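# Mount gear shaft between near station centres, meshed with gear

## Task

Put the gear shaft in place between the centres of the closer station so that its gear meshes with the master gear, then release it.

## Robot and tools

ROBOT. Two six-joint arms with parallel grippers, left_arm and right_arm. The names are labels only, not image sides. Scene frame: origin on the table top between the arms, +z up, +x out over the table, left_arm on the +y side. Base poses: left_arm at (-0.045, +0.341, 0) m, quat_wxyz (+1.000, 0, 0, -0.024); right_arm at (-0.002, -0.263, 0) m, quat_wxyz (+0.995, 0, 0, +0.096). Joint order on each arm, used everywhere: waist (joint1), shoulder (joint2), elbow (joint3), wrist pitch (joint4), wrist yaw (joint5), wrist roll (joint6). The waist sign is flipped against the URDF in every command and reading, so its stated range -2.618 to 3.054 becomes -3.054 to 2.618 in your numbers. Other ranges: shoulder 0.000 to 3.142, elbow 0.000 to 3.142, wrist pitch -1.571 to 1.571, wrist yaw -1.571 to 1.571, wrist roll -2.094 to 2.094 rad. Real ends may differ by up to 0.036 rad. Fingers point along the gripper's +z and close along its y; the reported hand point sits between the pads, roughly 1 cm short of the tips. A wrist camera mount also sticks out near each hand.

ROW FORMAT (shared by execute_actions and move). One flat list of 14 numbers covering both arms: left_arm's 6 joint values then its opening, then right_arm's 6 joint values then its opening. Joint values lie in [-1, 1] and are scaled: 1.0 equals 1.202 rad (waist), 1.258 (shoulder), 1.238 (elbow), 2.073 (wrist pitch), 2.022 (wrist yaw and roll). They are offsets, not poses. Opening is absolute: +1 fully open (0.094 m pad gap), -1 closed. Optionally append 12 stiffness factors in [0, 1], left's 6 then right's 6 in joint order; each multiplies that joint's position gain and stays until replaced.

execute_actions(actions): a list of up to 15 actions; each action is a list of up to 15 rows, one per 1/30 s step; a short action repeats its final row to fill 15 steps (0.5 s). Joint offsets in every row are measured from the angles at the beginning of that action, not from the previous row; for the first action they come from the last reported angles. An action asking any joint to go more than 0.036 rad beyond its range is rejected for both arms; a malformed action, or a failing first action, rejects the entire call. An empty list just returns the current state and images.

move(target, speed, blocking): target is one row whose offsets count from the Joint positions in the latest result that printed them. All joints travel in sync, so the hand follows a curve; duration is clamped to 0.5 to 10 s. speed is the top speed in rad/s of the joint with the farthest to go, 0.01 to 2, default 0.5. Finger openings are applied at the start. Paths ignore obstacles and the other arm. blocking=false returns after 0.5 s while motion continues; then only wait or stop are accepted until a result reports the end. The extra move: line gives the ending (done, off_target, moving, held, fault), limits=held or limits=none, and each arm's joint farthest from target.

wait(seconds): 0 to 10; the arms keep their last command; returns early if a running move finishes. stop(): brakes a running move; fingers continue. zoom_image(camera, region): camera is cam_low, cam_left_wrist or cam_right_wrist (each 504x504); region [x0, y0, x1, y1] pixels from the top-left, at most 504 by 504. read_manual(section): licence texts only, default "licences". finished_scene(scene): pass the current scene number; irreversible; only call it once the shaft sits meshed and released and stays there.

RESULTS. The state line lists each gripper's end_effector_position (m) and end_effector_quat_wxyz in the scene frame; it can be off, more so when reaching far. Joint positions and Joint velocities give per arm the six joints (rad, rad/s) plus pad gap (m). Joint targets shows current drive angles. grip_measured gives finger opening on the command scale (each gripper may be biased by about 1 mm). Step readings list joint angles at some steps; HELD marks steps where an arm was held back. Other lines: "joint sent to its limit", "joint command not followed" (clearance check altered targets), MOTOR HOT (75 °C), OVER-TEMPERATURE FAULT (stops at 90 °C for 10 s; at 100 °C the arm goes limp and drops), FAULT.

MOTION RULES. Each step, a joint's target can lead its measured angle by at most 0.202 (waist), 0.258 (shoulder), 0.238 (elbow), 0.573 (wrist pitch), 0.522 (yaw, roll) rad, and targets placing the hand over 70 mm from where it is are pulled back, so big changes need several actions; finish an incomplete motion with a new command. Zero offsets can let an arm droop; to hold it, send offsets back to the desired angles in the first call of a reply and zeros afterwards, increasing them if it still sags. The simulation keeps running while you compose a reply, holding the last command.

GRIPPING. To hold, command an opening about 0.03 below grip_measured; smaller gaps grip lighter. Pads exert roughly 50 to 62 N, less on very thin parts. Expect occasional brief tugs on held parts or pushes on loose ones.

AVOID. Knocking anything off the table (fails the task), dropping or slipping the shaft, fast contacts and targets set far past a contact (they press hard), arms striking or pushing each other, and holding loads long enough to overheat motors.

Each tool is called as name(argument=value, ...), one argument or row to a line, values as JSON.

## Session

execute_actions(
  actions=[],
)

Scene clock: 0.00 s.
left_arm: end_effector_position=(+0.5438, +0.5212, +0.2501) grip_measured=+1.000 end_effector_quat_wxyz=(+0.258, -0.123, +0.664, +0.691) | right_arm: end_effector_position=(+0.1130, +0.2598, +0.1984) grip_measured=+1.000 end_effector_quat_wxyz=(+0.725, -0.523, +0.427, -0.138)
Joint names: [waist, shoulder, elbow, wrist pitch, wrist yaw, wrist roll]
Joint positions: left_arm=[-0.055  2.609  2.173  0.892 -1.369  1.477  0.094] | right_arm=[-1.429  2.111  1.117  1.141  0.917 -1.191  0.094]
Joint velocities: left_arm=[-0.002 -0.002 -0.012  0.007 -0.066 -0.066  0.   ] | right_arm=[ 0.017 -0.002 -0.002 -0.051  0.022  0.051  0.   ]
Motor temperatures (°C, as the motors report them): left_arm=[30 29 29 26 29 27] | right_arm=[30 28 29 30 28 28]
Joint targets: left_arm=[-0.055 2.594 2.183 0.900 -1.361 1.470] | right_arm=[-1.429 2.108 1.121 1.136 0.916 -1.185]
Joint stiffness scale: left_arm=[1. 1. 1. 1. 1. 1.] | right_arm=[1. 1. 1. 1. 1. 1.]

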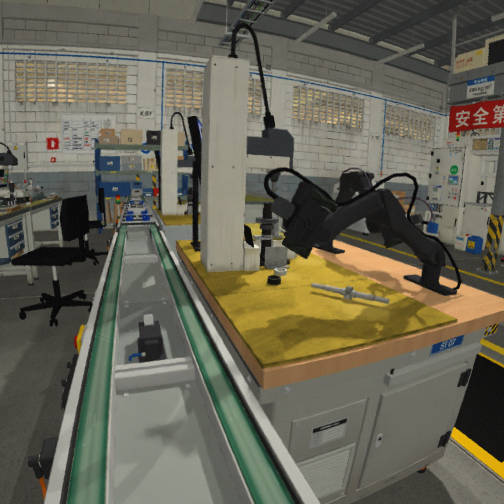

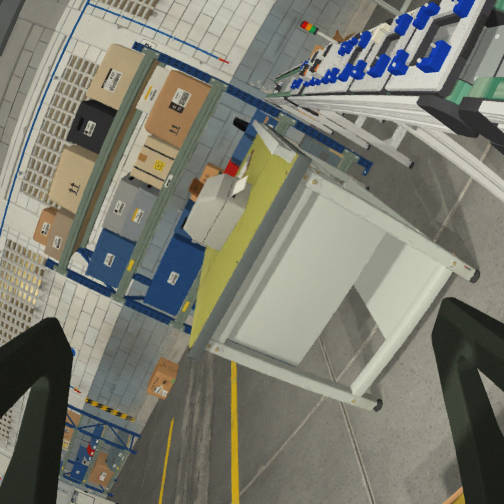

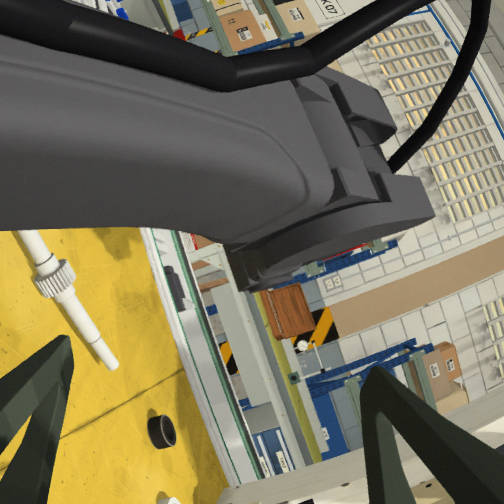

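zoom_image(
  camera="cam_low",
  region=[170, 100, 410, 320],
)

Region (170, 100, 410, 320) of cam_low's 504x504 image, scaled by 2.100, with more detail than that image has; it fills the top 462 rows of this view, and the rest is white.

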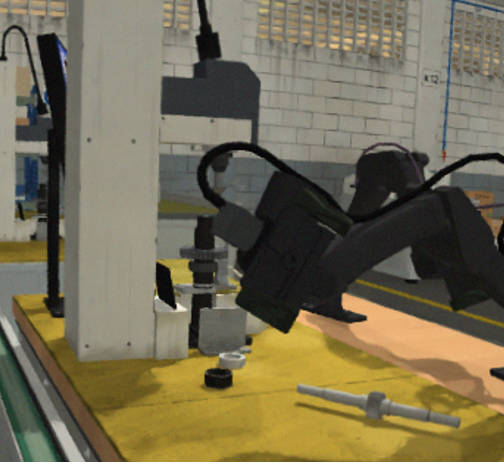

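move(
  target=[-0.25,-1,-0.75,-0.4,0.3,-0.3,1, 0,-0.65,-0.6,0,0,0,1],
  speed=0.8,
)

Scene clock: 16.87 s.
left_arm: end_effector_position=(+0.3162, +0.5837, +0.3970) grip_measured=+1.000 end_effector_quat_wxyz=(+0.377, -0.053, +0.718, +0.583) | right_arm: end_effector_position=(+0.1225, +0.0669, +0.2532) grip_measured=+1.000 end_effector_quat_wxyz=(+0.742, -0.498, +0.432, -0.122)
Joint names: [waist, shoulder, elbow, wrist pitch, wrist yaw, wrist roll]
Joint positions: left_arm=[-0.347  1.374  1.251  0.072 -0.77   0.887  0.094] | right_arm=[-1.429  1.315  0.391  1.141  0.916 -1.193  0.094]
Joint velocities: left_arm=[ 0.027 -0.002  0.007 -0.007 -0.081  0.022  0.   ] | right_arm=[ 0.002 -0.002 -0.012 -0.022 -0.007  0.037  0.   ]
Motor temperatures (°C, as the motors report them): left_arm=[30 40 32 28 29 27] | right_arm=[30 34 31 32 28 28]
Joint targets: left_arm=[-0.356 1.351 1.245 0.063 -0.762 0.871] | right_arm=[-1.429 1.294 0.374 1.141 0.916 -1.191]
Joint stiffness scale: left_arm=[1. 1. 1. 1. 1. 1.] | right_arm=[1. 1. 1. 1. 1. 1.]
move: off_target (left_arm, right_arm); limits=none; left_arm: farthest joint: the shoulder, 0.023 radians from its target (1.258 radians at the start); right_arm: farthest joint: the shoulder, 0.022 radians from its target (0.818 radians at the start)

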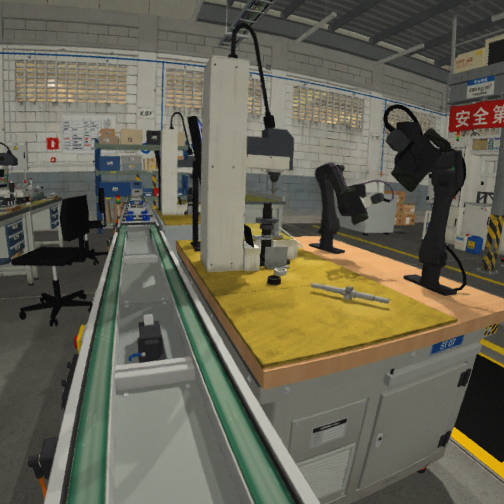

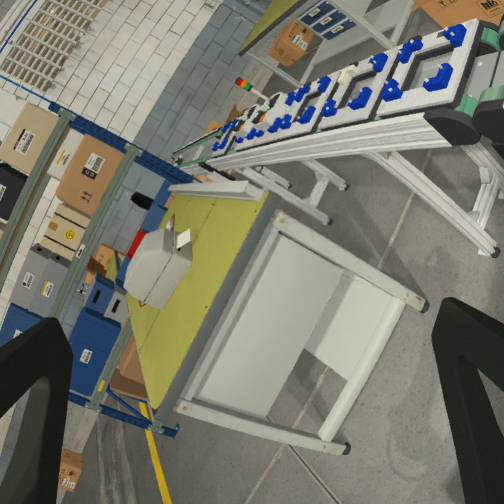

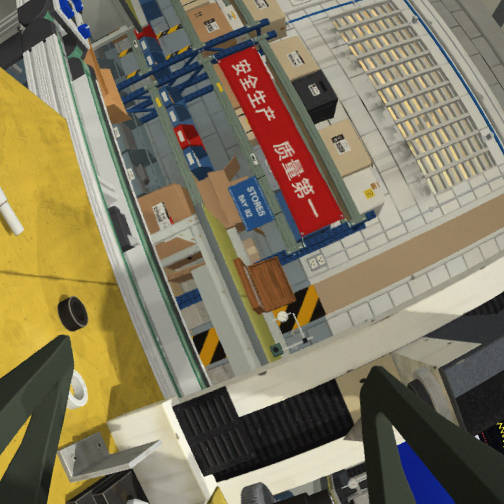

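move(
  target=[0,0,0,-0.614,0.381,-0.439,1, 0.77,-0.33,0.09,-0.405,-0.453,0.59,1],
  speed=1.0,
)

zoom_image(
  camera="cam_low",
  region=[200, 140, 340, 290],
)

Scene clock: 22.43 s.
left_arm: end_effector_position=(+0.2241, +0.4270, +0.1670) grip_measured=+1.000 end_effector_quat_wxyz=(+0.128, -0.145, +0.981, +0.024) | right_arm: end_effector_position=(+0.2686, -0.0341, +0.2484) grip_measured=+1.000 end_effector_quat_wxyz=(+0.625, -0.258, +0.702, +0.225)
Joint names: [waist, shoulder, elbow, wrist pitch, wrist yaw, wrist roll]
Joint positions: left_arm=[-0.347  1.374  1.251 -1.188 -0.009  0.008  0.094] | right_arm=[-0.512  0.922  0.478  0.325  0.007 -0.006  0.094]
Joint velocities: left_arm=[-0.007 -0.022  0.007 -0.007  0.037  0.022  0.   ] | right_arm=[-0.002 -0.007 -0.007  0.066 -0.037 -0.051  0.   ]
Motor temperatures (°C, as the motors report them): left_arm=[30 38 32 29 29 27] | right_arm=[30 33 32 33 28 28]
Joint targets: left_arm=[-0.347 1.374 1.251 -1.200 -0.000 -0.001] | right_arm=[-0.503 0.900 0.503 0.301 0.000 0.000]
Joint stiffness scale: left_arm=[1. 1. 1. 1. 1. 1.] | right_arm=[1. 1. 1. 1. 1. 1.]
move: off_target (right_arm); limits=none; left_arm: farthest joint: the wrist pitch, 0.013 radians from its target (1.273 radians at the start); right_arm: farthest joint: the elbow, 0.024 radians from its target (0.111 radians at the start)

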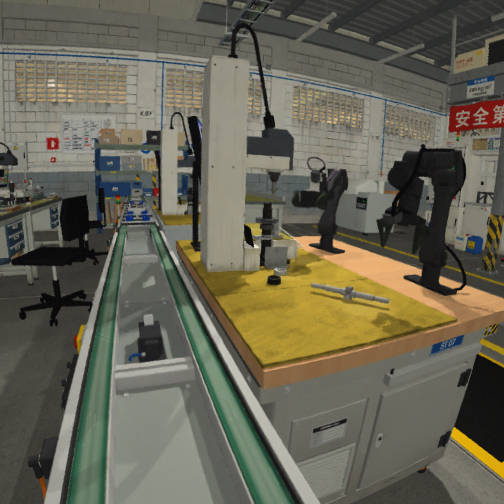

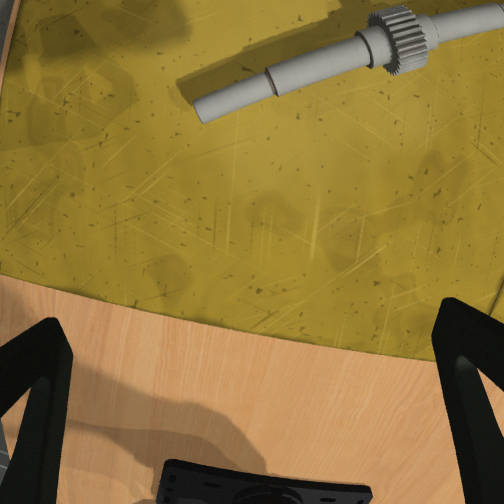

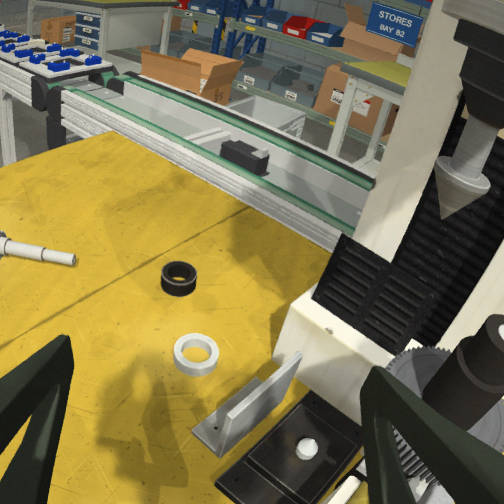

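Region (200, 140, 340, 290) of cam_low's 504x504 image, scaled by 3.360, with more detail than that image has; it fills the left 470 columns of this view, and the rest is white.

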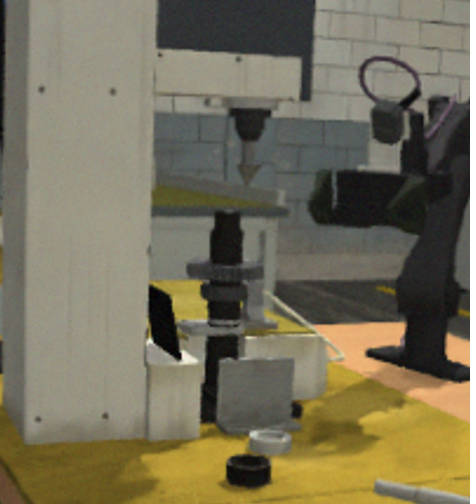

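move(
  target=[0.1,0.24,0.2,-0.03,0,0,1, 0.2,-0.5,-0.15,0,0,0,1],
  speed=1.0,
)

Scene clock: 29.00 s.
left_arm: end_effector_position=(+0.2793, +0.4055, +0.1455) grip_measured=+1.000 end_effector_quat_wxyz=(+0.067, -0.090, +0.994, +0.011) | right_arm: end_effector_position=(+0.2206, -0.1495, +0.3386) grip_measured=+1.000 end_effector_quat_wxyz=(+0.791, -0.136, +0.567, +0.186)
Joint names: [waist, shoulder, elbow, wrist pitch, wrist yaw, wrist roll]
Joint positions: left_arm=[-0.236  1.668  1.469 -1.237 -0.008  0.008  0.094] | right_arm=[-0.281  0.314  0.309  0.331  0.006 -0.005  0.094]
Joint velocities: left_arm=[ 0.012  0.012 -0.007  0.051  0.051 -0.037  0.   ] | right_arm=[ 0.012  0.002  0.007  0.007  0.007 -0.007  0.   ]
Motor temperatures (°C, as the motors report them): left_arm=[30 36 32 28 29 27] | right_arm=[30 32 33 34 28 28]
Joint targets: left_arm=[-0.227 1.676 1.499 -1.250 -0.009 0.008] | right_arm=[-0.271 0.293 0.292 0.325 0.007 -0.006]
Joint stiffness scale: left_arm=[1. 1. 1. 1. 1. 1.] | right_arm=[1. 1. 1. 1. 1. 1.]
move: off_target (left_arm, right_arm); limits=none; left_arm: farthest joint: the elbow, 0.030 radians from its target (0.248 radians at the start); right_arm: farthest joint: the shoulder, 0.021 radians from its target (0.629 radians at the start)

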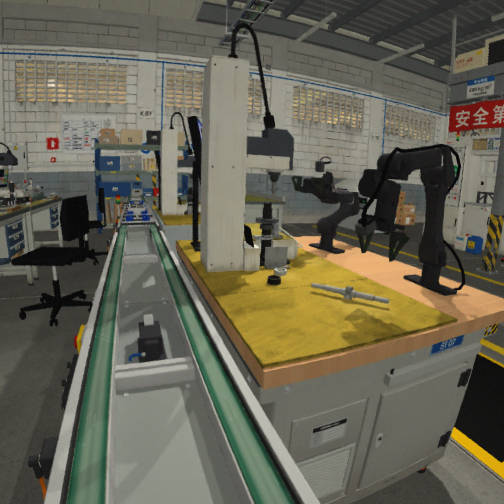

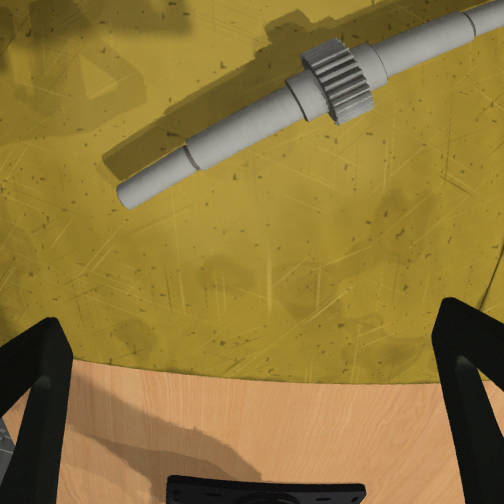

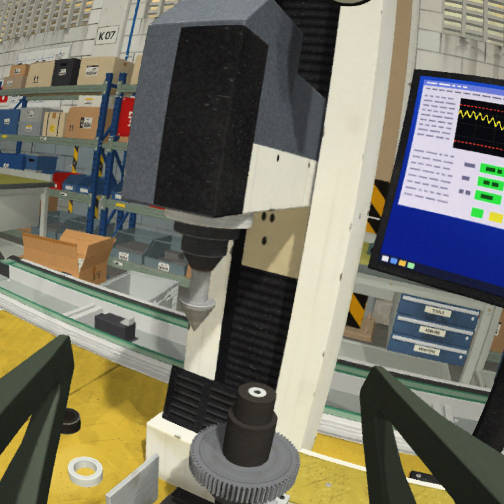

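move(
  target=[0.09,0.343,0.5,-0.146,0,0.49,1, -0.03,0,-0.1,-0.15,0,0,1],
  speed=1.0,
)

Scene clock: 45.93 s.
left_arm: end_effector_position=(+0.3554, +0.3791, +0.1520) grip_measured=+1.000 end_effector_quat_wxyz=(+0.006, +0.435, +0.900, +0.008) | right_arm: end_effector_position=(+0.2328, -0.1355, +0.2145) grip_measured=+1.000 end_effector_quat_wxyz=(+0.662, -0.180, +0.709, +0.164)
Joint names: [waist, shoulder, elbow, wrist pitch, wrist yaw, wrist roll]
Joint positions: left_arm=[-0.136  2.091  2.061 -1.522 -0.008  0.989  0.094] | right_arm=[-0.307  0.314  0.199  0.045  0.006 -0.005  0.094]
Joint velocities: left_arm=[-0.022 -0.012 -0.007 -0.022  0.037  0.022  0.   ] | right_arm=[ 0.012 -0.002  0.007 -0.007  0.007  0.022  0.   ]
Motor temperatures (°C, as the motors report them): left_arm=[30 35 34 27 29 27] | right_arm=[30 30 33 35 28 28]
Joint targets: left_arm=[-0.127 2.099 2.088 -1.540 -0.008 0.998] | right_arm=[-0.318 0.314 0.185 0.020 0.006 -0.005]
Joint stiffness scale: left_arm=[1. 1. 1. 1. 1. 1.] | right_arm=[1. 1. 1. 1. 1. 1.]
move: off_target (left_arm, right_arm); limits=none; left_arm: farthest joint: the elbow, 0.027 radians from its target (0.619 radians at the start); right_arm: farthest joint: the wrist pitch, 0.025 radians from its target (0.311 radians at the start)

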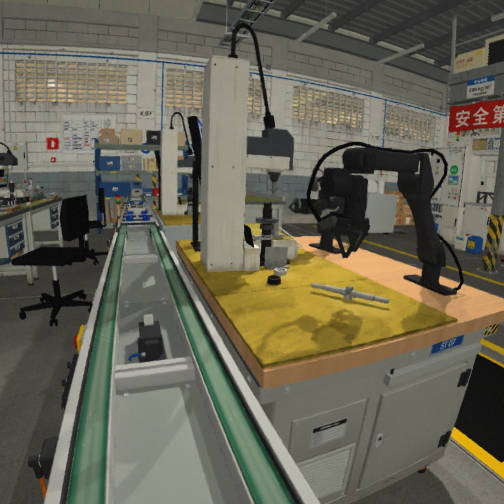

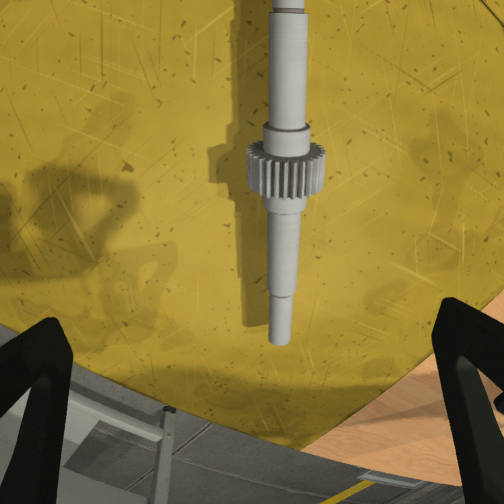

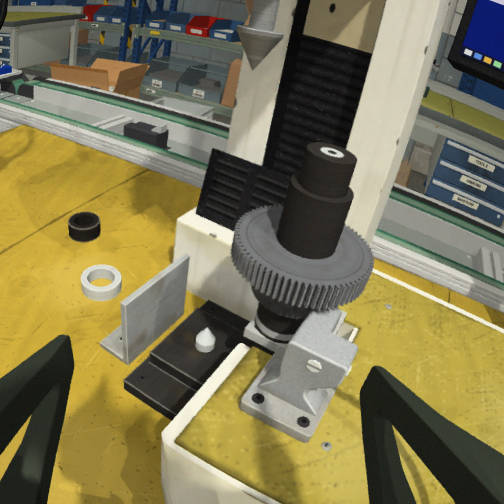

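move(
  target=[0.113,0.06,-0.175,0.13,0,-0.064,1, 0,0,0,0,0,0,1],
  speed=0.6,
)

Scene clock: 56.63 s.
left_arm: end_effector_position=(+0.3691, +0.3249, +0.0665) grip_measured=+1.000 end_effector_quat_wxyz=(-0.013, +0.442, +0.897, +0.000) | right_arm: end_effector_position=(+0.2328, -0.1355, +0.2144) grip_measured=+1.000 end_effector_quat_wxyz=(+0.662, -0.180, +0.709, +0.164)
Joint names: [waist, shoulder, elbow, wrist pitch, wrist yaw, wrist roll]
Joint positions: left_arm=[-0.001  2.172  1.847 -1.27  -0.011  0.869  0.094] | right_arm=[-0.307  0.314  0.199  0.044  0.006 -0.005  0.094]
Joint velocities: left_arm=[ 0.002  0.002  0.012 -0.081 -0.022  0.037  0.   ] | right_arm=[ 0.012 -0.002 -0.017 -0.022  0.051 -0.022  0.   ]
Motor temperatures (°C, as the motors report them): left_arm=[30 36 34 27 29 27] | right_arm=[30 30 33 36 28 28]
Joint targets: left_arm=[-0.000 2.166 1.845 -1.253 -0.009 0.860] | right_arm=[-0.307 0.314 0.199 0.044 0.006 -0.005]
Joint stiffness scale: left_arm=[1. 1. 1. 1. 1. 1.] | right_arm=[1. 1. 1. 1. 1. 1.]
move: done; limits=none; left_arm: farthest joint: the wrist pitch, 0.017 radians from its target (0.270 radians at the start); right_arm: farthest joint: the wrist pitch, 0.001 radians from its target (0.001 radians at the start)

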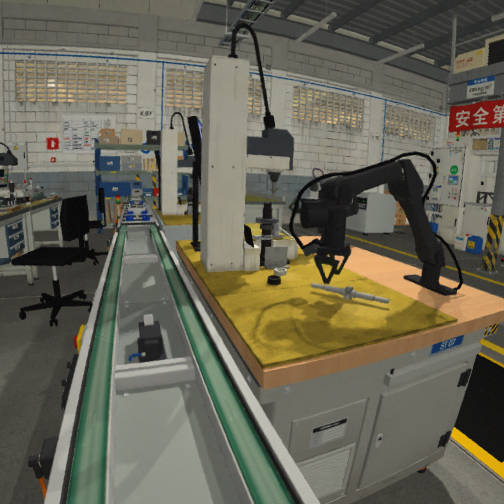

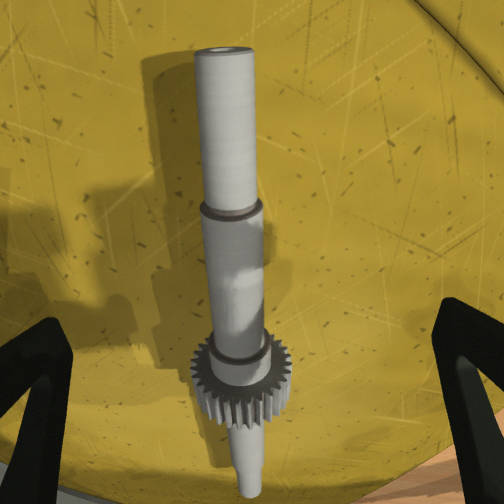

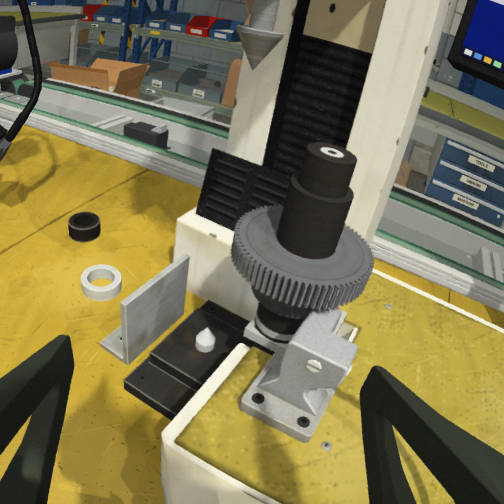

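move(
  target=[-0.016,0.01,-0.108,0.091,0,0,0.3, 0,0,0,0,0,0,1],
  speed=0.3,
)

Scene clock: 60.83 s.
left_arm: end_effector_position=(+0.3759, +0.3288, +0.0352) grip_measured=+0.302 end_effector_quat_wxyz=(+0.008, +0.437, +0.899, +0.009) | right_arm: end_effector_position=(+0.2328, -0.1355, +0.2144) grip_measured=+1.000 end_effector_quat_wxyz=(+0.662, -0.180, +0.709, +0.164)
Joint names: [waist, shoulder, elbow, wrist pitch, wrist yaw, wrist roll]
Joint positions: left_arm=[-0.011  2.172  1.721 -1.098 -0.011  0.868  0.061] | right_arm=[-0.307  0.314  0.199  0.044  0.006 -0.005  0.094]
Joint velocities: left_arm=[-0.022  0.007 -0.022 -0.007 -0.066 -0.007 -0.   ] | right_arm=[ 0.002  0.002 -0.007 -0.051 -0.007 -0.081  0.   ]
Motor temperatures (°C, as the motors report them): left_arm=[30 37 33 27 29 27] | right_arm=[30 29 33 37 28 28]
Joint targets: left_arm=[-0.020 2.185 1.713 -1.081 -0.011 0.869] | right_arm=[-0.307 0.314 0.199 0.044 0.006 -0.005]
Joint stiffness scale: left_arm=[1. 1. 1. 1. 1. 1.] | right_arm=[1. 1. 1. 1. 1. 1.]
move: done; limits=none; left_arm: farthest joint: the wrist pitch, 0.017 radians from its target (0.188 radians at the start); right_arm: farthest joint: the waist, 0.000 radians from its target (0.000 radians at the start)

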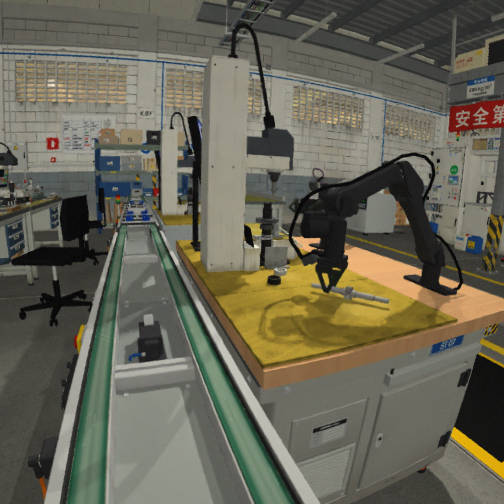

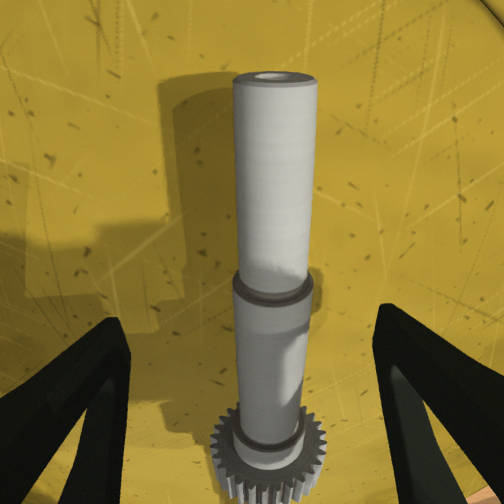

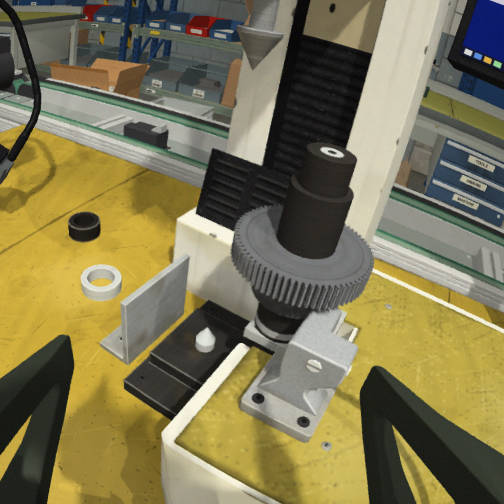

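move(
  target=[-0.018,0.01,-0.036,0,0,0,0.1, 0,0,0,0,0,0,1],
  speed=0.1,
)

Scene clock: 64.73 s.
left_arm: end_effector_position=(+0.3654, +0.3343, +0.0264) grip_measured=+0.102 end_effector_quat_wxyz=(-0.008, +0.431, +0.902, +0.002) | right_arm: end_effector_position=(+0.2328, -0.1355, +0.2144) grip_measured=+1.000 end_effector_quat_wxyz=(+0.662, -0.180, +0.709, +0.164)
Joint names: [waist, shoulder, elbow, wrist pitch, wrist yaw, wrist roll]
Joint positions: left_arm=[-0.023  2.172  1.686 -1.097 -0.011  0.868  0.052] | right_arm=[-0.307  0.314  0.199  0.044  0.006 -0.005  0.094]
Joint velocities: left_arm=[-0.007 -0.022 -0.002 -0.125 -0.037 -0.037  0.   ] | right_arm=[-0.002 -0.002  0.002  0.022  0.037 -0.051  0.   ]
Motor temperatures (°C, as the motors report them): left_arm=[30 38 33 27 29 27] | right_arm=[30 29 34 37 28 28]
Joint targets: left_arm=[-0.032 2.185 1.677 -1.098 -0.011 0.868] | right_arm=[-0.307 0.314 0.199 0.044 0.006 -0.005]
Joint stiffness scale: left_arm=[1. 1. 1. 1. 1. 1.] | right_arm=[1. 1. 1. 1. 1. 1.]
move: done; limits=none; left_arm: farthest joint: the shoulder, 0.012 radians from its target (0.012 radians at the start); right_arm: farthest joint: the waist, 0.000 radians from its target (0.000 radians at the start)

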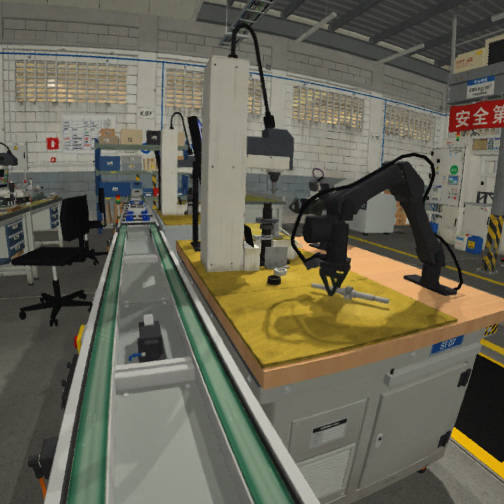

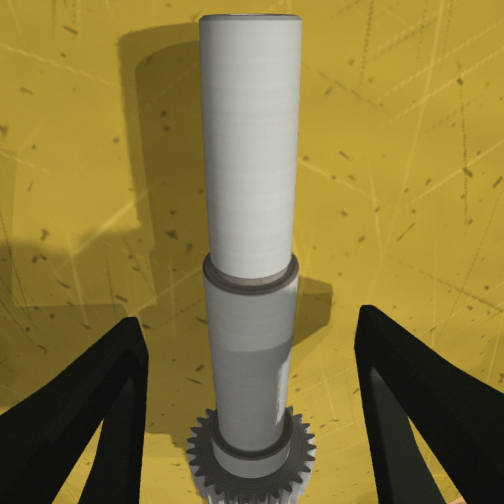

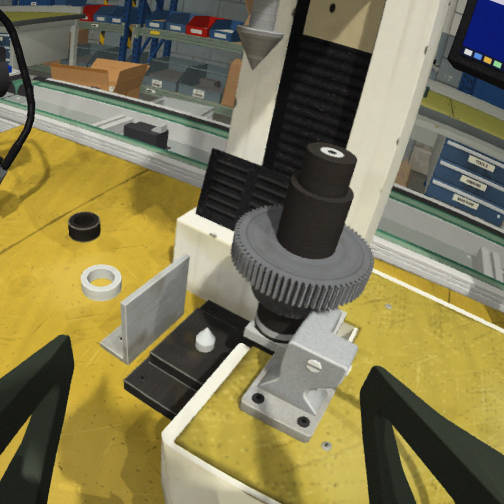

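Centered. Close (shaft ≈ 18–20 mm).

execute_actions(
  actions=[
    [[0,0,0,0,0,0,-0.3,0,0,0,0,0,0,1],[0,0,0,0,0,0,-0.3,0,0,0,0,0,0,1],[0,0,0,0,0,0,-0.4,0,0,0,0,0,0,1],[0,0,0,0,0,0,-0.45,0,0,0,0,0,0,1],[0,0,0,0,0,0,-0.5,0,0,0,0,0,0,1],[0,0,0,0,0,0,-0.53,0,0,0,0,0,0,1],[0,0,0,0,0,0,-0.56,0,0,0,0,0,0,1],[0,0,0,0,0,0,-0.59,0,0,0,0,0,0,1],[0,0,0,0,0,0,-0.62,0,0,0,0,0,0,1],[0,0,0,0,0,0,-0.65,0,0,0,0,0,0,1],[0,0,0,0,0,0,-0.68,0,0,0,0,0,0,1]],
    [[0,0,0,0,0,0,-0.68,0,0,0,0,0,0,1]],
  ],
)

Scene clock: 69.23 s.
left_arm: end_effector_position=(+0.3655, +0.3345, +0.0264) grip_measured=-0.663 end_effector_quat_wxyz=(-0.008, +0.431, +0.902, +0.003) | right_arm: end_effector_position=(+0.2328, -0.1355, +0.2144) grip_measured=+1.000 end_effector_quat_wxyz=(+0.662, -0.180, +0.709, +0.164)
Joint names: [waist, shoulder, elbow, wrist pitch, wrist yaw, wrist roll]
Joint positions: left_arm=[-0.023  2.172  1.686 -1.097 -0.012  0.868  0.016] | right_arm=[-0.307  0.314  0.199  0.044  0.006 -0.005  0.094]
Joint velocities: left_arm=[ 0.027  0.012 -0.012 -0.007 -0.037  0.007 -0.   ] | right_arm=[-0.002  0.022  0.007 -0.022  0.022  0.007  0.   ]
Motor temperatures (°C, as the motors report them): left_arm=[30 38 33 27 29 27] | right_arm=[30 29 34 37 28 28]
Joint targets: left_arm=[-0.023 2.172 1.686 -1.097 -0.012 0.868] | right_arm=[-0.307 0.314 0.199 0.044 0.006 -0.005]
Joint stiffness scale: left_arm=[1. 1. 1. 1. 1. 1.] | right_arm=[1. 1. 1. 1. 1. 1.]
Step readings (joint positions; steps 1 to 15: 1st action; 16 to 30: 2nd action):
0: left_arm=[-0.023 2.172 1.686 -1.097 -0.011 0.868] | right_arm=[-0.307 0.314 0.199 0.044 0.006 -0.005]
1: left_arm=[-0.023 2.172 1.686 -1.097 -0.011 0.868] | right_arm=[-0.307 0.314 0.199 0.044 0.006 -0.005]
2: left_arm=[-0.023 2.172 1.686 -1.097 -0.011 0.868] | right_arm=[-0.307 0.314 0.199 0.044 0.006 -0.005]
4: left_arm=[-0.023 2.172 1.686 -1.097 -0.011 0.868] | right_arm=[-0.307 0.314 0.199 0.044 0.006 -0.005]
8: left_arm=[-0.023 2.172 1.686 -1.097 -0.011 0.868] | right_arm=[-0.307 0.314 0.199 0.044 0.006 -0.005]
15: left_arm=[-0.023 2.172 1.686 -1.097 -0.012 0.868] | right_arm=[-0.307 0.314 0.199 0.044 0.006 -0.005]
16: left_arm=[-0.023 2.172 1.686 -1.097 -0.012 0.868] | right_arm=[-0.307 0.314 0.199 0.044 0.006 -0.005]
17: left_arm=[-0.023 2.172 1.686 -1.097 -0.012 0.868] | right_arm=[-0.307 0.314 0.199 0.044 0.006 -0.005]
19: left_arm=[-0.023 2.172 1.686 -1.097 -0.012 0.868] | right_arm=[-0.307 0.314 0.199 0.044 0.006 -0.005]
23: left_arm=[-0.023 2.172 1.686 -1.097 -0.012 0.868] | right_arm=[-0.307 0.314 0.199 0.044 0.006 -0.005]
30: Joint positions above

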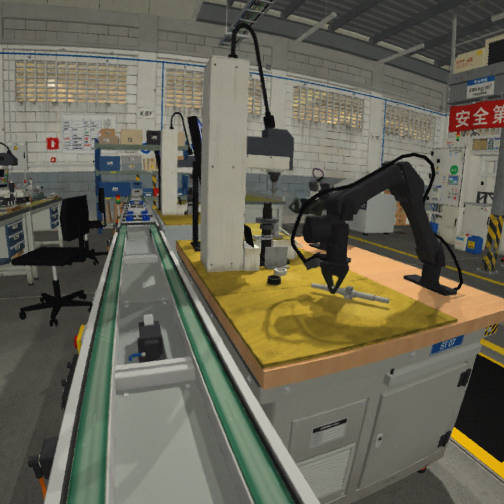

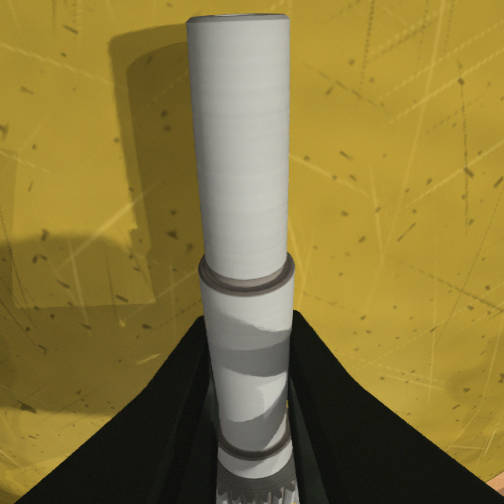

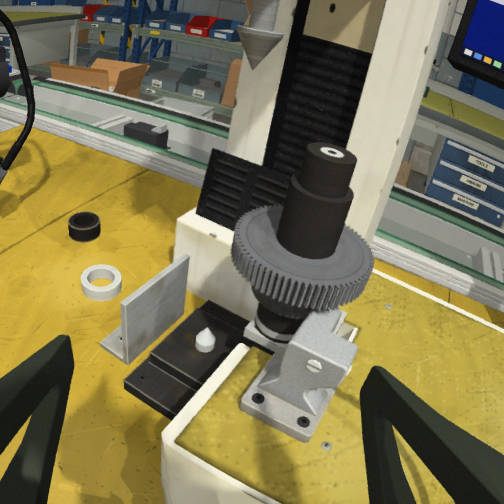

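move(
  target=[0,-0.28,0,0,0,0,-0.72, 0.12,-0.1,-0.06,0,0,0,1],
  speed=0.4,
)

move(
  target=[0.6,-0.44,-0.83,0.8,0.005,-0.433,-0.72, 0,0,0,0,0,0,1],
  speed=0.7,
)

Scene clock: 84.87 s.
left_arm: end_effector_position=(+0.3724, +0.3335, +0.1464) grip_measured=-0.668 end_effector_quat_wxyz=(+0.128, +0.426, +0.893, +0.061) | right_arm: end_effector_position=(+0.2404, -0.1709, +0.2104) grip_measured=+1.000 end_effector_quat_wxyz=(+0.687, -0.130, +0.704, +0.122)
Joint names: [waist, shoulder, elbow, wrist pitch, wrist yaw, wrist roll]
Joint positions: left_arm=[-0.023  1.864  1.677 -1.1   -0.008  0.868  0.016] | right_arm=[-0.173  0.213  0.142  0.045  0.006 -0.005  0.094]
Joint velocities: left_arm=[ 0.017 -0.002 -0.007  0.007  0.051  0.051 -0.   ] | right_arm=[ 0.002  0.002 -0.012  0.007 -0.051  0.095  0.   ]
Motor temperatures (°C, as the motors report them): left_arm=[30 40 33 27 29 27] | right_arm=[30 29 34 39 28 28]
Joint targets: left_arm=[-0.023 1.820 1.686 -1.097 -0.012 0.868] | right_arm=[-0.163 0.188 0.125 0.044 0.006 -0.005]
Joint stiffness scale: left_arm=[1. 1. 1. 1. 1. 1.] | right_arm=[1. 1. 1. 1. 1. 1.]
move: off_target (left_arm, right_arm); limits=none; left_arm: farthest joint: the shoulder, 0.044 radians from its target (0.352 radians at the start); right_arm: farthest joint: the shoulder, 0.025 radians from its target (0.125 radians at the start)

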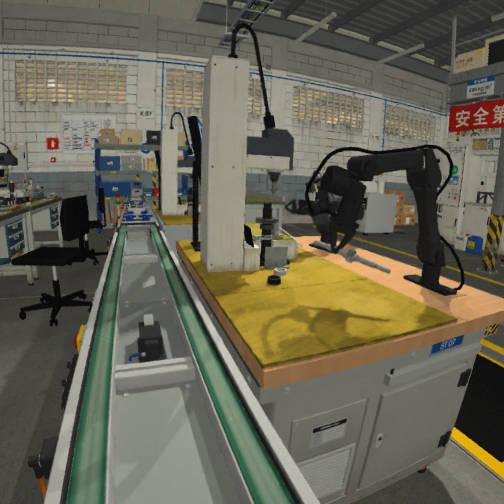

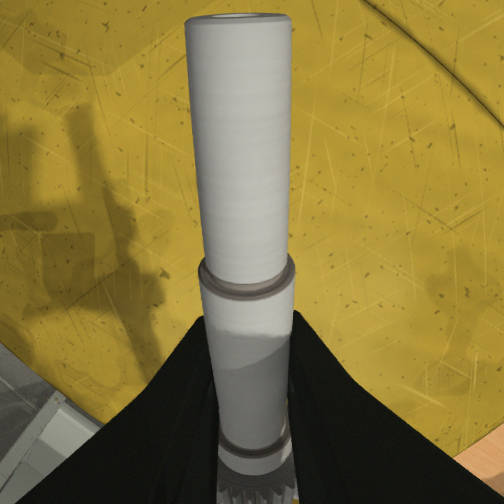

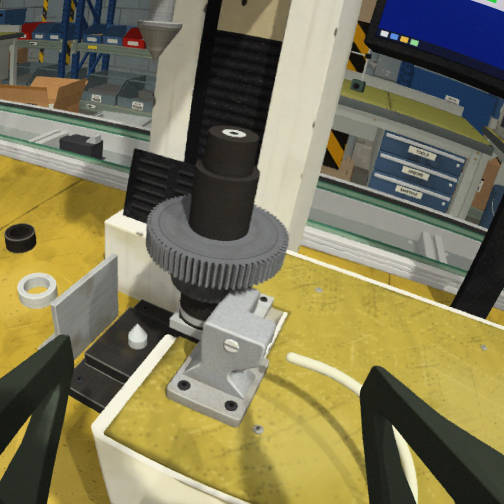

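Scene clock: 88.00 s.
left_arm: end_effector_position=(+0.2696, +0.0548, +0.1811) grip_measured=-0.667 end_effector_quat_wxyz=(+0.549, +0.293, +0.753, -0.214) | right_arm: end_effector_position=(+0.2404, -0.1709, +0.2104) grip_measured=+1.000 end_effector_quat_wxyz=(+0.687, -0.130, +0.704, +0.122)
Joint names: [waist, shoulder, elbow, wrist pitch, wrist yaw, wrist roll]
Joint positions: left_arm=[0.692 1.369 0.631 0.428 0.003 0.    0.016] | right_arm=[-0.173  0.213  0.142  0.045  0.006 -0.005  0.094]
Joint velocities: left_arm=[ 0.022  0.002 -0.017 -0.066  0.022 -0.037  0.   ] | right_arm=[ 0.002 -0.007 -0.022  0.022 -0.051  0.007  0.   ]
Motor temperatures (°C, as the motors report them): left_arm=[30 40 33 29 29 27] | right_arm=[30 29 34 39 28 28]
Joint targets: left_arm=[0.698 1.310 0.650 0.558 0.002 -0.008] | right_arm=[-0.173 0.213 0.142 0.045 0.006 -0.005]
Joint stiffness scale: left_arm=[1. 1. 1. 1. 1. 1.] | right_arm=[1. 1. 1. 1. 1. 1.]
move: off_target (left_arm); limits=none; left_arm: farthest joint: the wrist pitch, 0.130 radians from its target (1.659 radians at the start); right_arm: farthest joint: the waist, 0.000 radians from its target (0.000 radians at the start)

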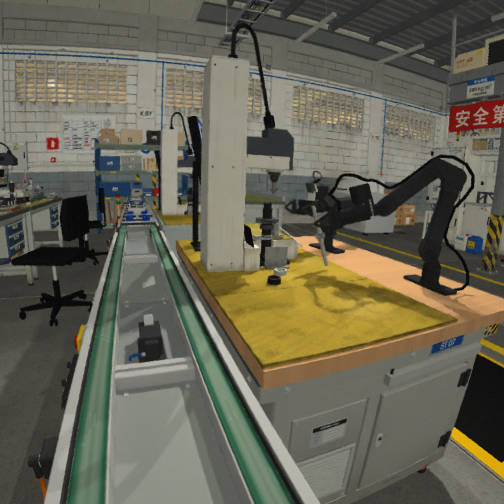

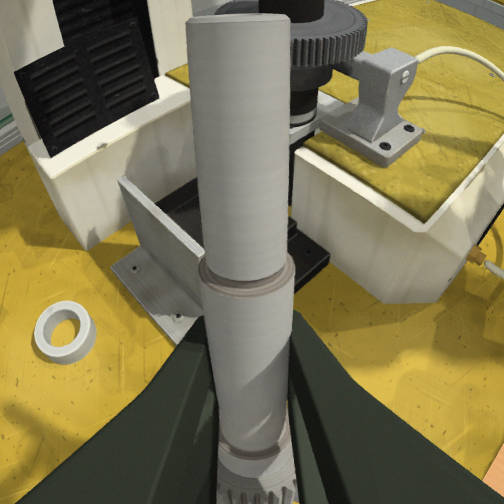

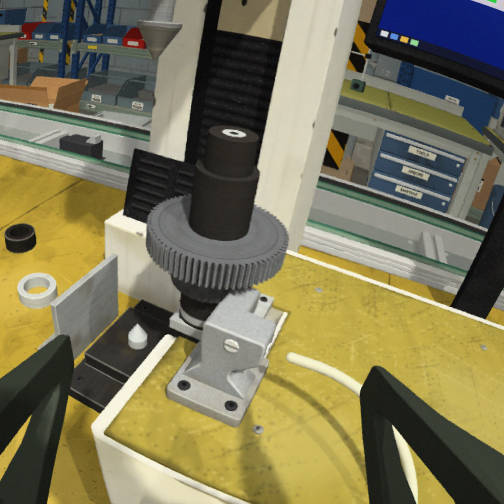

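execute_actions(
  actions=[
    [[0.005,-0.047,0.02,0.075,0,0,-0.72,0,0,0,0,0,0,1],[0.005,-0.047,0.025,0.085,0,0,-0.72,0,0,0,0,0,0,1],[0.005,-0.047,0.03,0.095,0,0,-0.72,0,0,0,0,0,0,1],[0.005,-0.047,0.035,0.105,0,0,-0.72,0,0,0,0,0,0,1],[0.005,-0.047,0.04,0.115,0,0,-0.72,0,0,0,0,0,0,1],[0.005,-0.047,0.045,0.125,0,0,-0.72,0,0,0,0,0,0,1],[0.005,-0.047,0.05,0.135,0,0,-0.72,0,0,0,0,0,0,1],[0.005,-0.047,0.055,0.145,0,0,-0.72,0,0,0,0,0,0,1],[0.005,-0.047,0.06,0.155,0,0,-0.72,0,0,0,0,0,0,1],[0.005,-0.047,0.065,0.165,0,0,-0.72,0,0,0,0,0,0,1],[0.005,-0.047,0.07,0.175,0,0,-0.72,0,0,0,0,0,0,1],[0.005,-0.047,0.075,0.185,0,0,-0.72,0,0,0,0,0,0,1],[0.005,-0.047,0.08,0.195,0,0,-0.72,0,0,0,0,0,0,1],[0.005,-0.047,0.085,0.205,0,0,-0.72,0,0,0,0,0,0,1],[0.005,-0.047,0.09,0.21,0,0,-0.72,0,0,0,0,0,0,1]],
  ],
)

Scene clock: 97.93 s.
left_arm: end_effector_position=(+0.2769, +0.0482, +0.2196) grip_measured=-0.667 end_effector_quat_wxyz=(+0.605, +0.276, +0.709, -0.236) | right_arm: end_effector_position=(+0.2404, -0.1709, +0.2104) grip_measured=+1.000 end_effector_quat_wxyz=(+0.687, -0.130, +0.704, +0.122)
Joint names: [waist, shoulder, elbow, wrist pitch, wrist yaw, wrist roll]
Joint positions: left_arm=[ 0.692  1.369  0.64   0.57   0.003 -0.     0.016] | right_arm=[-0.173  0.213  0.142  0.045  0.006 -0.005  0.094]
Joint velocities: left_arm=[-0.022 -0.022  0.085  0.198 -0.037 -0.081 -0.001] | right_arm=[ 0.012  0.007 -0.002 -0.022 -0.037  0.007  0.   ]
Motor temperatures (°C, as the motors report them): left_arm=[30 40 34 36 29 27] | right_arm=[30 29 35 39 28 28]
Joint targets: left_arm=[0.696 1.332 0.703 0.751 0.003 0.000] | right_arm=[-0.173 0.213 0.142 0.045 0.006 -0.005]
Joint stiffness scale: left_arm=[1. 1. 1. 1. 1. 1.] | right_arm=[1. 1. 1. 1. 1. 1.]
Step readings (joint positions):
0: left_arm=[0.692 1.369 0.631 0.429 0.003 -0.000] | right_arm=[-0.173 0.213 0.142 0.045 0.006 -0.005]
1: left_arm=[0.692 1.369 0.631 0.431 0.003 -0.000] | right_arm=[-0.173 0.213 0.142 0.045 0.006 -0.005]
2: left_arm=[0.692 1.369 0.631 0.435 0.003 -0.000] | right_arm=[-0.173 0.213 0.142 0.045 0.006 -0.005]
4: left_arm=[0.692 1.369 0.631 0.452 0.003 -0.000] | right_arm=[-0.173 0.213 0.142 0.045 0.006 -0.005]
8: left_arm=[0.692 1.369 0.631 0.502 0.003 -0.000] | right_arm=[-0.173 0.213 0.142 0.045 0.006 -0.005]
15: Joint positions above

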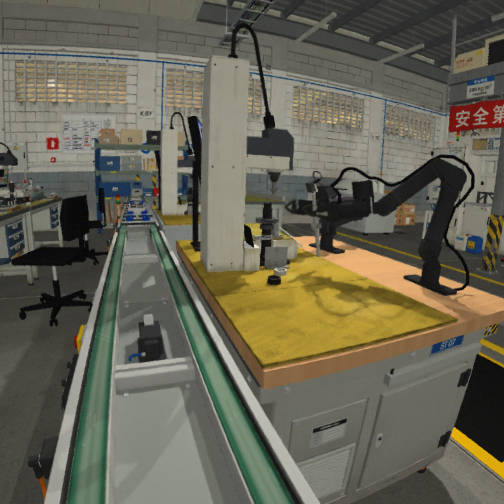

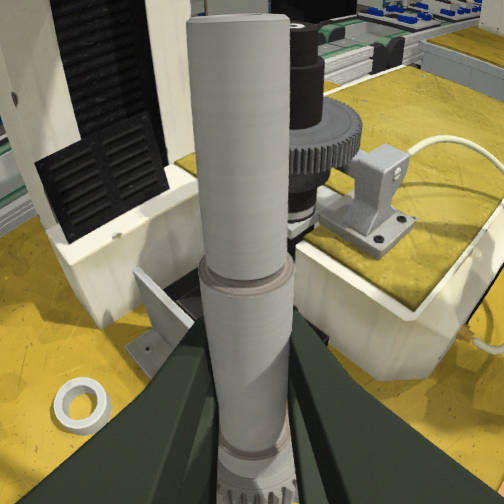

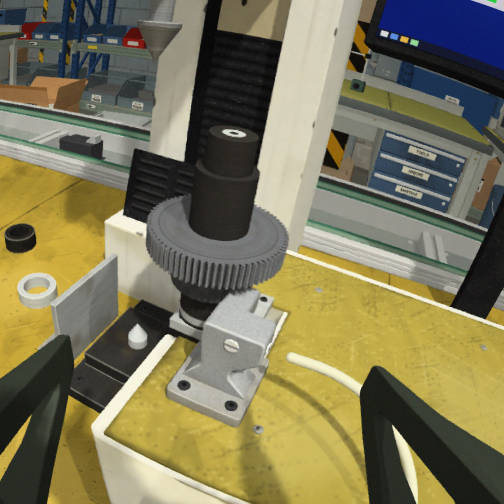

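move(
  target=[0.087,0.196,0.2,0.142,0,0,-0.72, -0.06,0,0,0,0,0,1],
  speed=0.2,
)

zoom_image(
  camera="cam_low",
  region=[230, 150, 360, 280],
)

Scene clock: 107.07 s.
left_arm: end_effector_position=(+0.2897, -0.0280, +0.2299) grip_measured=-0.667 end_effector_quat_wxyz=(+0.621, +0.298, +0.670, -0.277) | right_arm: end_effector_position=(+0.2342, -0.1561, +0.2104) grip_measured=+1.000 end_effector_quat_wxyz=(+0.683, -0.151, +0.700, +0.144)
Joint names: [waist, shoulder, elbow, wrist pitch, wrist yaw, wrist roll]
Joint positions: left_arm=[ 0.788  1.634  0.835  0.724  0.003 -0.     0.016] | right_arm=[-0.235  0.213  0.142  0.045  0.006 -0.005  0.094]
Joint velocities: left_arm=[-0.012  0.002 -0.032  0.066  0.051 -0.022 -0.   ] | right_arm=[ 0.012 -0.002  0.012 -0.066 -0.007 -0.037  0.   ]
Motor temperatures (°C, as the motors report them): left_arm=[30 38 37 40 29 27] | right_arm=[30 29 35 40 28 28]
Joint targets: left_arm=[0.796 1.616 0.888 0.864 0.004 -0.000] | right_arm=[-0.245 0.213 0.142 0.045 0.006 -0.005]
Joint stiffness scale: left_arm=[1. 1. 1. 1. 1. 1.] | right_arm=[1. 1. 1. 1. 1. 1.]
move: off_target (left_arm); limits=none; left_arm: farthest joint: the wrist pitch, 0.140 radians from its target (0.250 radians at the start); right_arm: farthest joint: the waist, 0.010 radians from its target (0.072 radians at the start)

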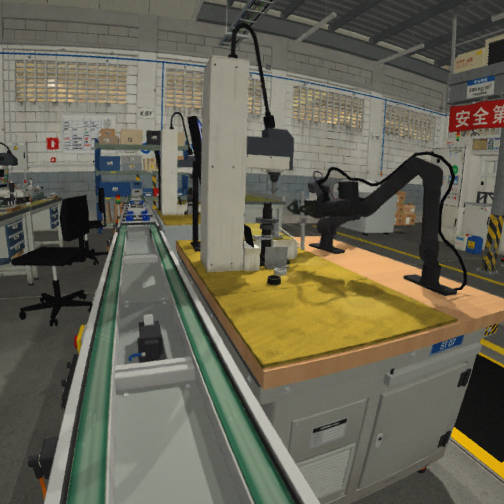

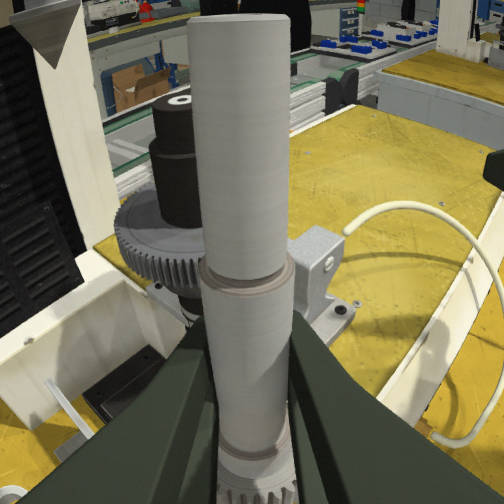

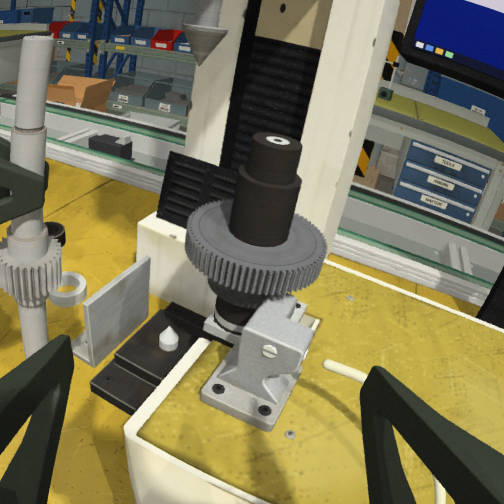

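Region (230, 150, 360, 280) of cam_low's 504x504 image, scaled by 3.877, with more detail than that image has.

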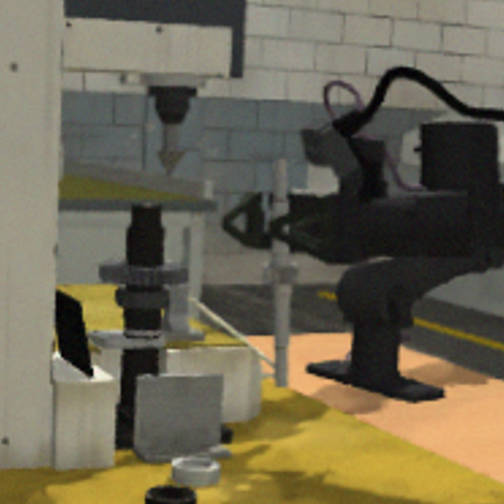

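move(
  target=[-0.069,0.116,0.232,-0.043,0,0,-0.72, 0,0,0,0,0,0,1],
  speed=0.15,
)

zoom_image(
  camera="cam_low",
  region=[230, 150, 360, 280],
)

Scene clock: 120.77 s.
left_arm: end_effector_position=(+0.3505, -0.0353, +0.2073) grip_measured=-0.667 end_effector_quat_wxyz=(+0.587, +0.288, +0.718, -0.236) | right_arm: end_effector_position=(+0.2342, -0.1561, +0.2104) grip_measured=+1.000 end_effector_quat_wxyz=(+0.683, -0.151, +0.700, +0.144)
Joint names: [waist, shoulder, elbow, wrist pitch, wrist yaw, wrist roll]
Joint positions: left_arm=[ 0.714  1.8    1.068  0.533  0.003 -0.     0.016] | right_arm=[-0.235  0.213  0.142  0.045  0.006 -0.005  0.094]
Joint velocities: left_arm=[ 0.007  0.002 -0.012 -0.022 -0.007 -0.095  0.001] | right_arm=[ 0.002 -0.002 -0.012 -0.022  0.022 -0.022  0.   ]
Motor temperatures (°C, as the motors report them): left_arm=[30 38 39 45 29 27] | right_arm=[30 29 35 41 28 28]
Joint targets: left_arm=[0.704 1.780 1.122 0.635 0.003 -0.000] | right_arm=[-0.235 0.213 0.142 0.045 0.006 -0.005]
Joint stiffness scale: left_arm=[1. 1. 1. 1. 1. 1.] | right_arm=[1. 1. 1. 1. 1. 1.]
move: off_target (left_arm); limits=none; left_arm: farthest joint: the wrist pitch, 0.102 radians from its target (0.089 radians at the start); right_arm: farthest joint: the waist, 0.000 radians from its target (0.000 radians at the start)

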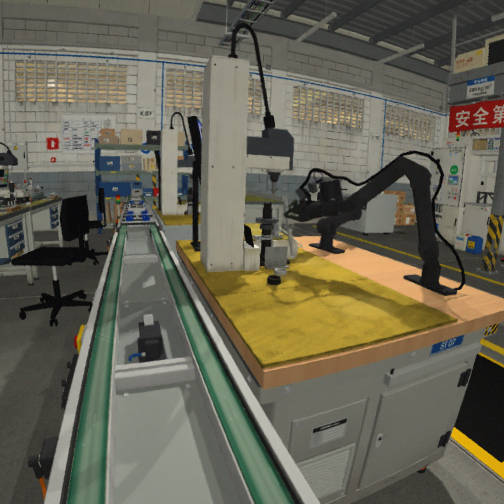

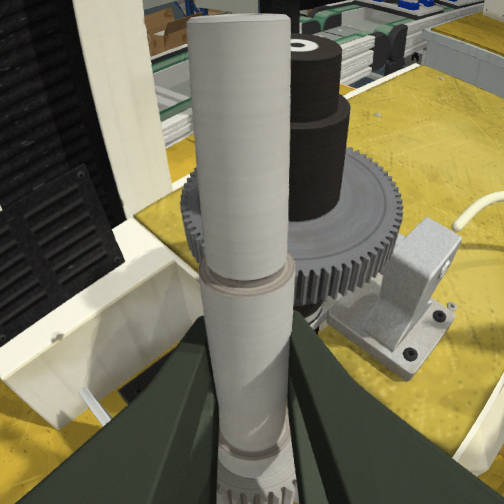

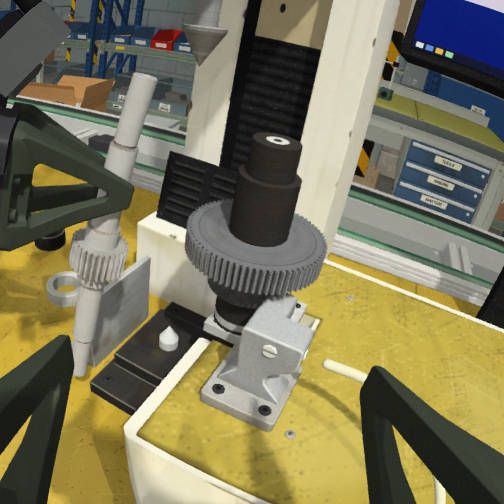

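Region (230, 150, 360, 280) of cam_low's 504x504 image, scaled by 3.877, with more detail than that image has.

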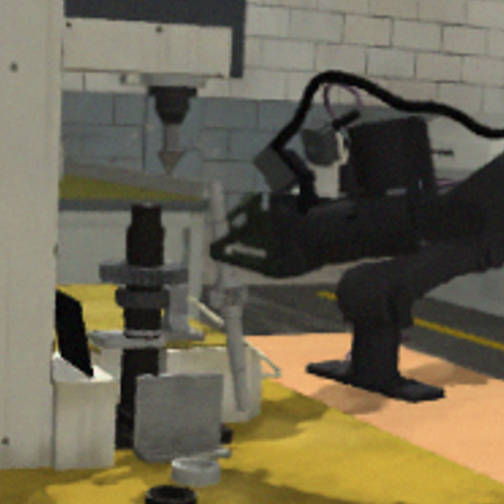

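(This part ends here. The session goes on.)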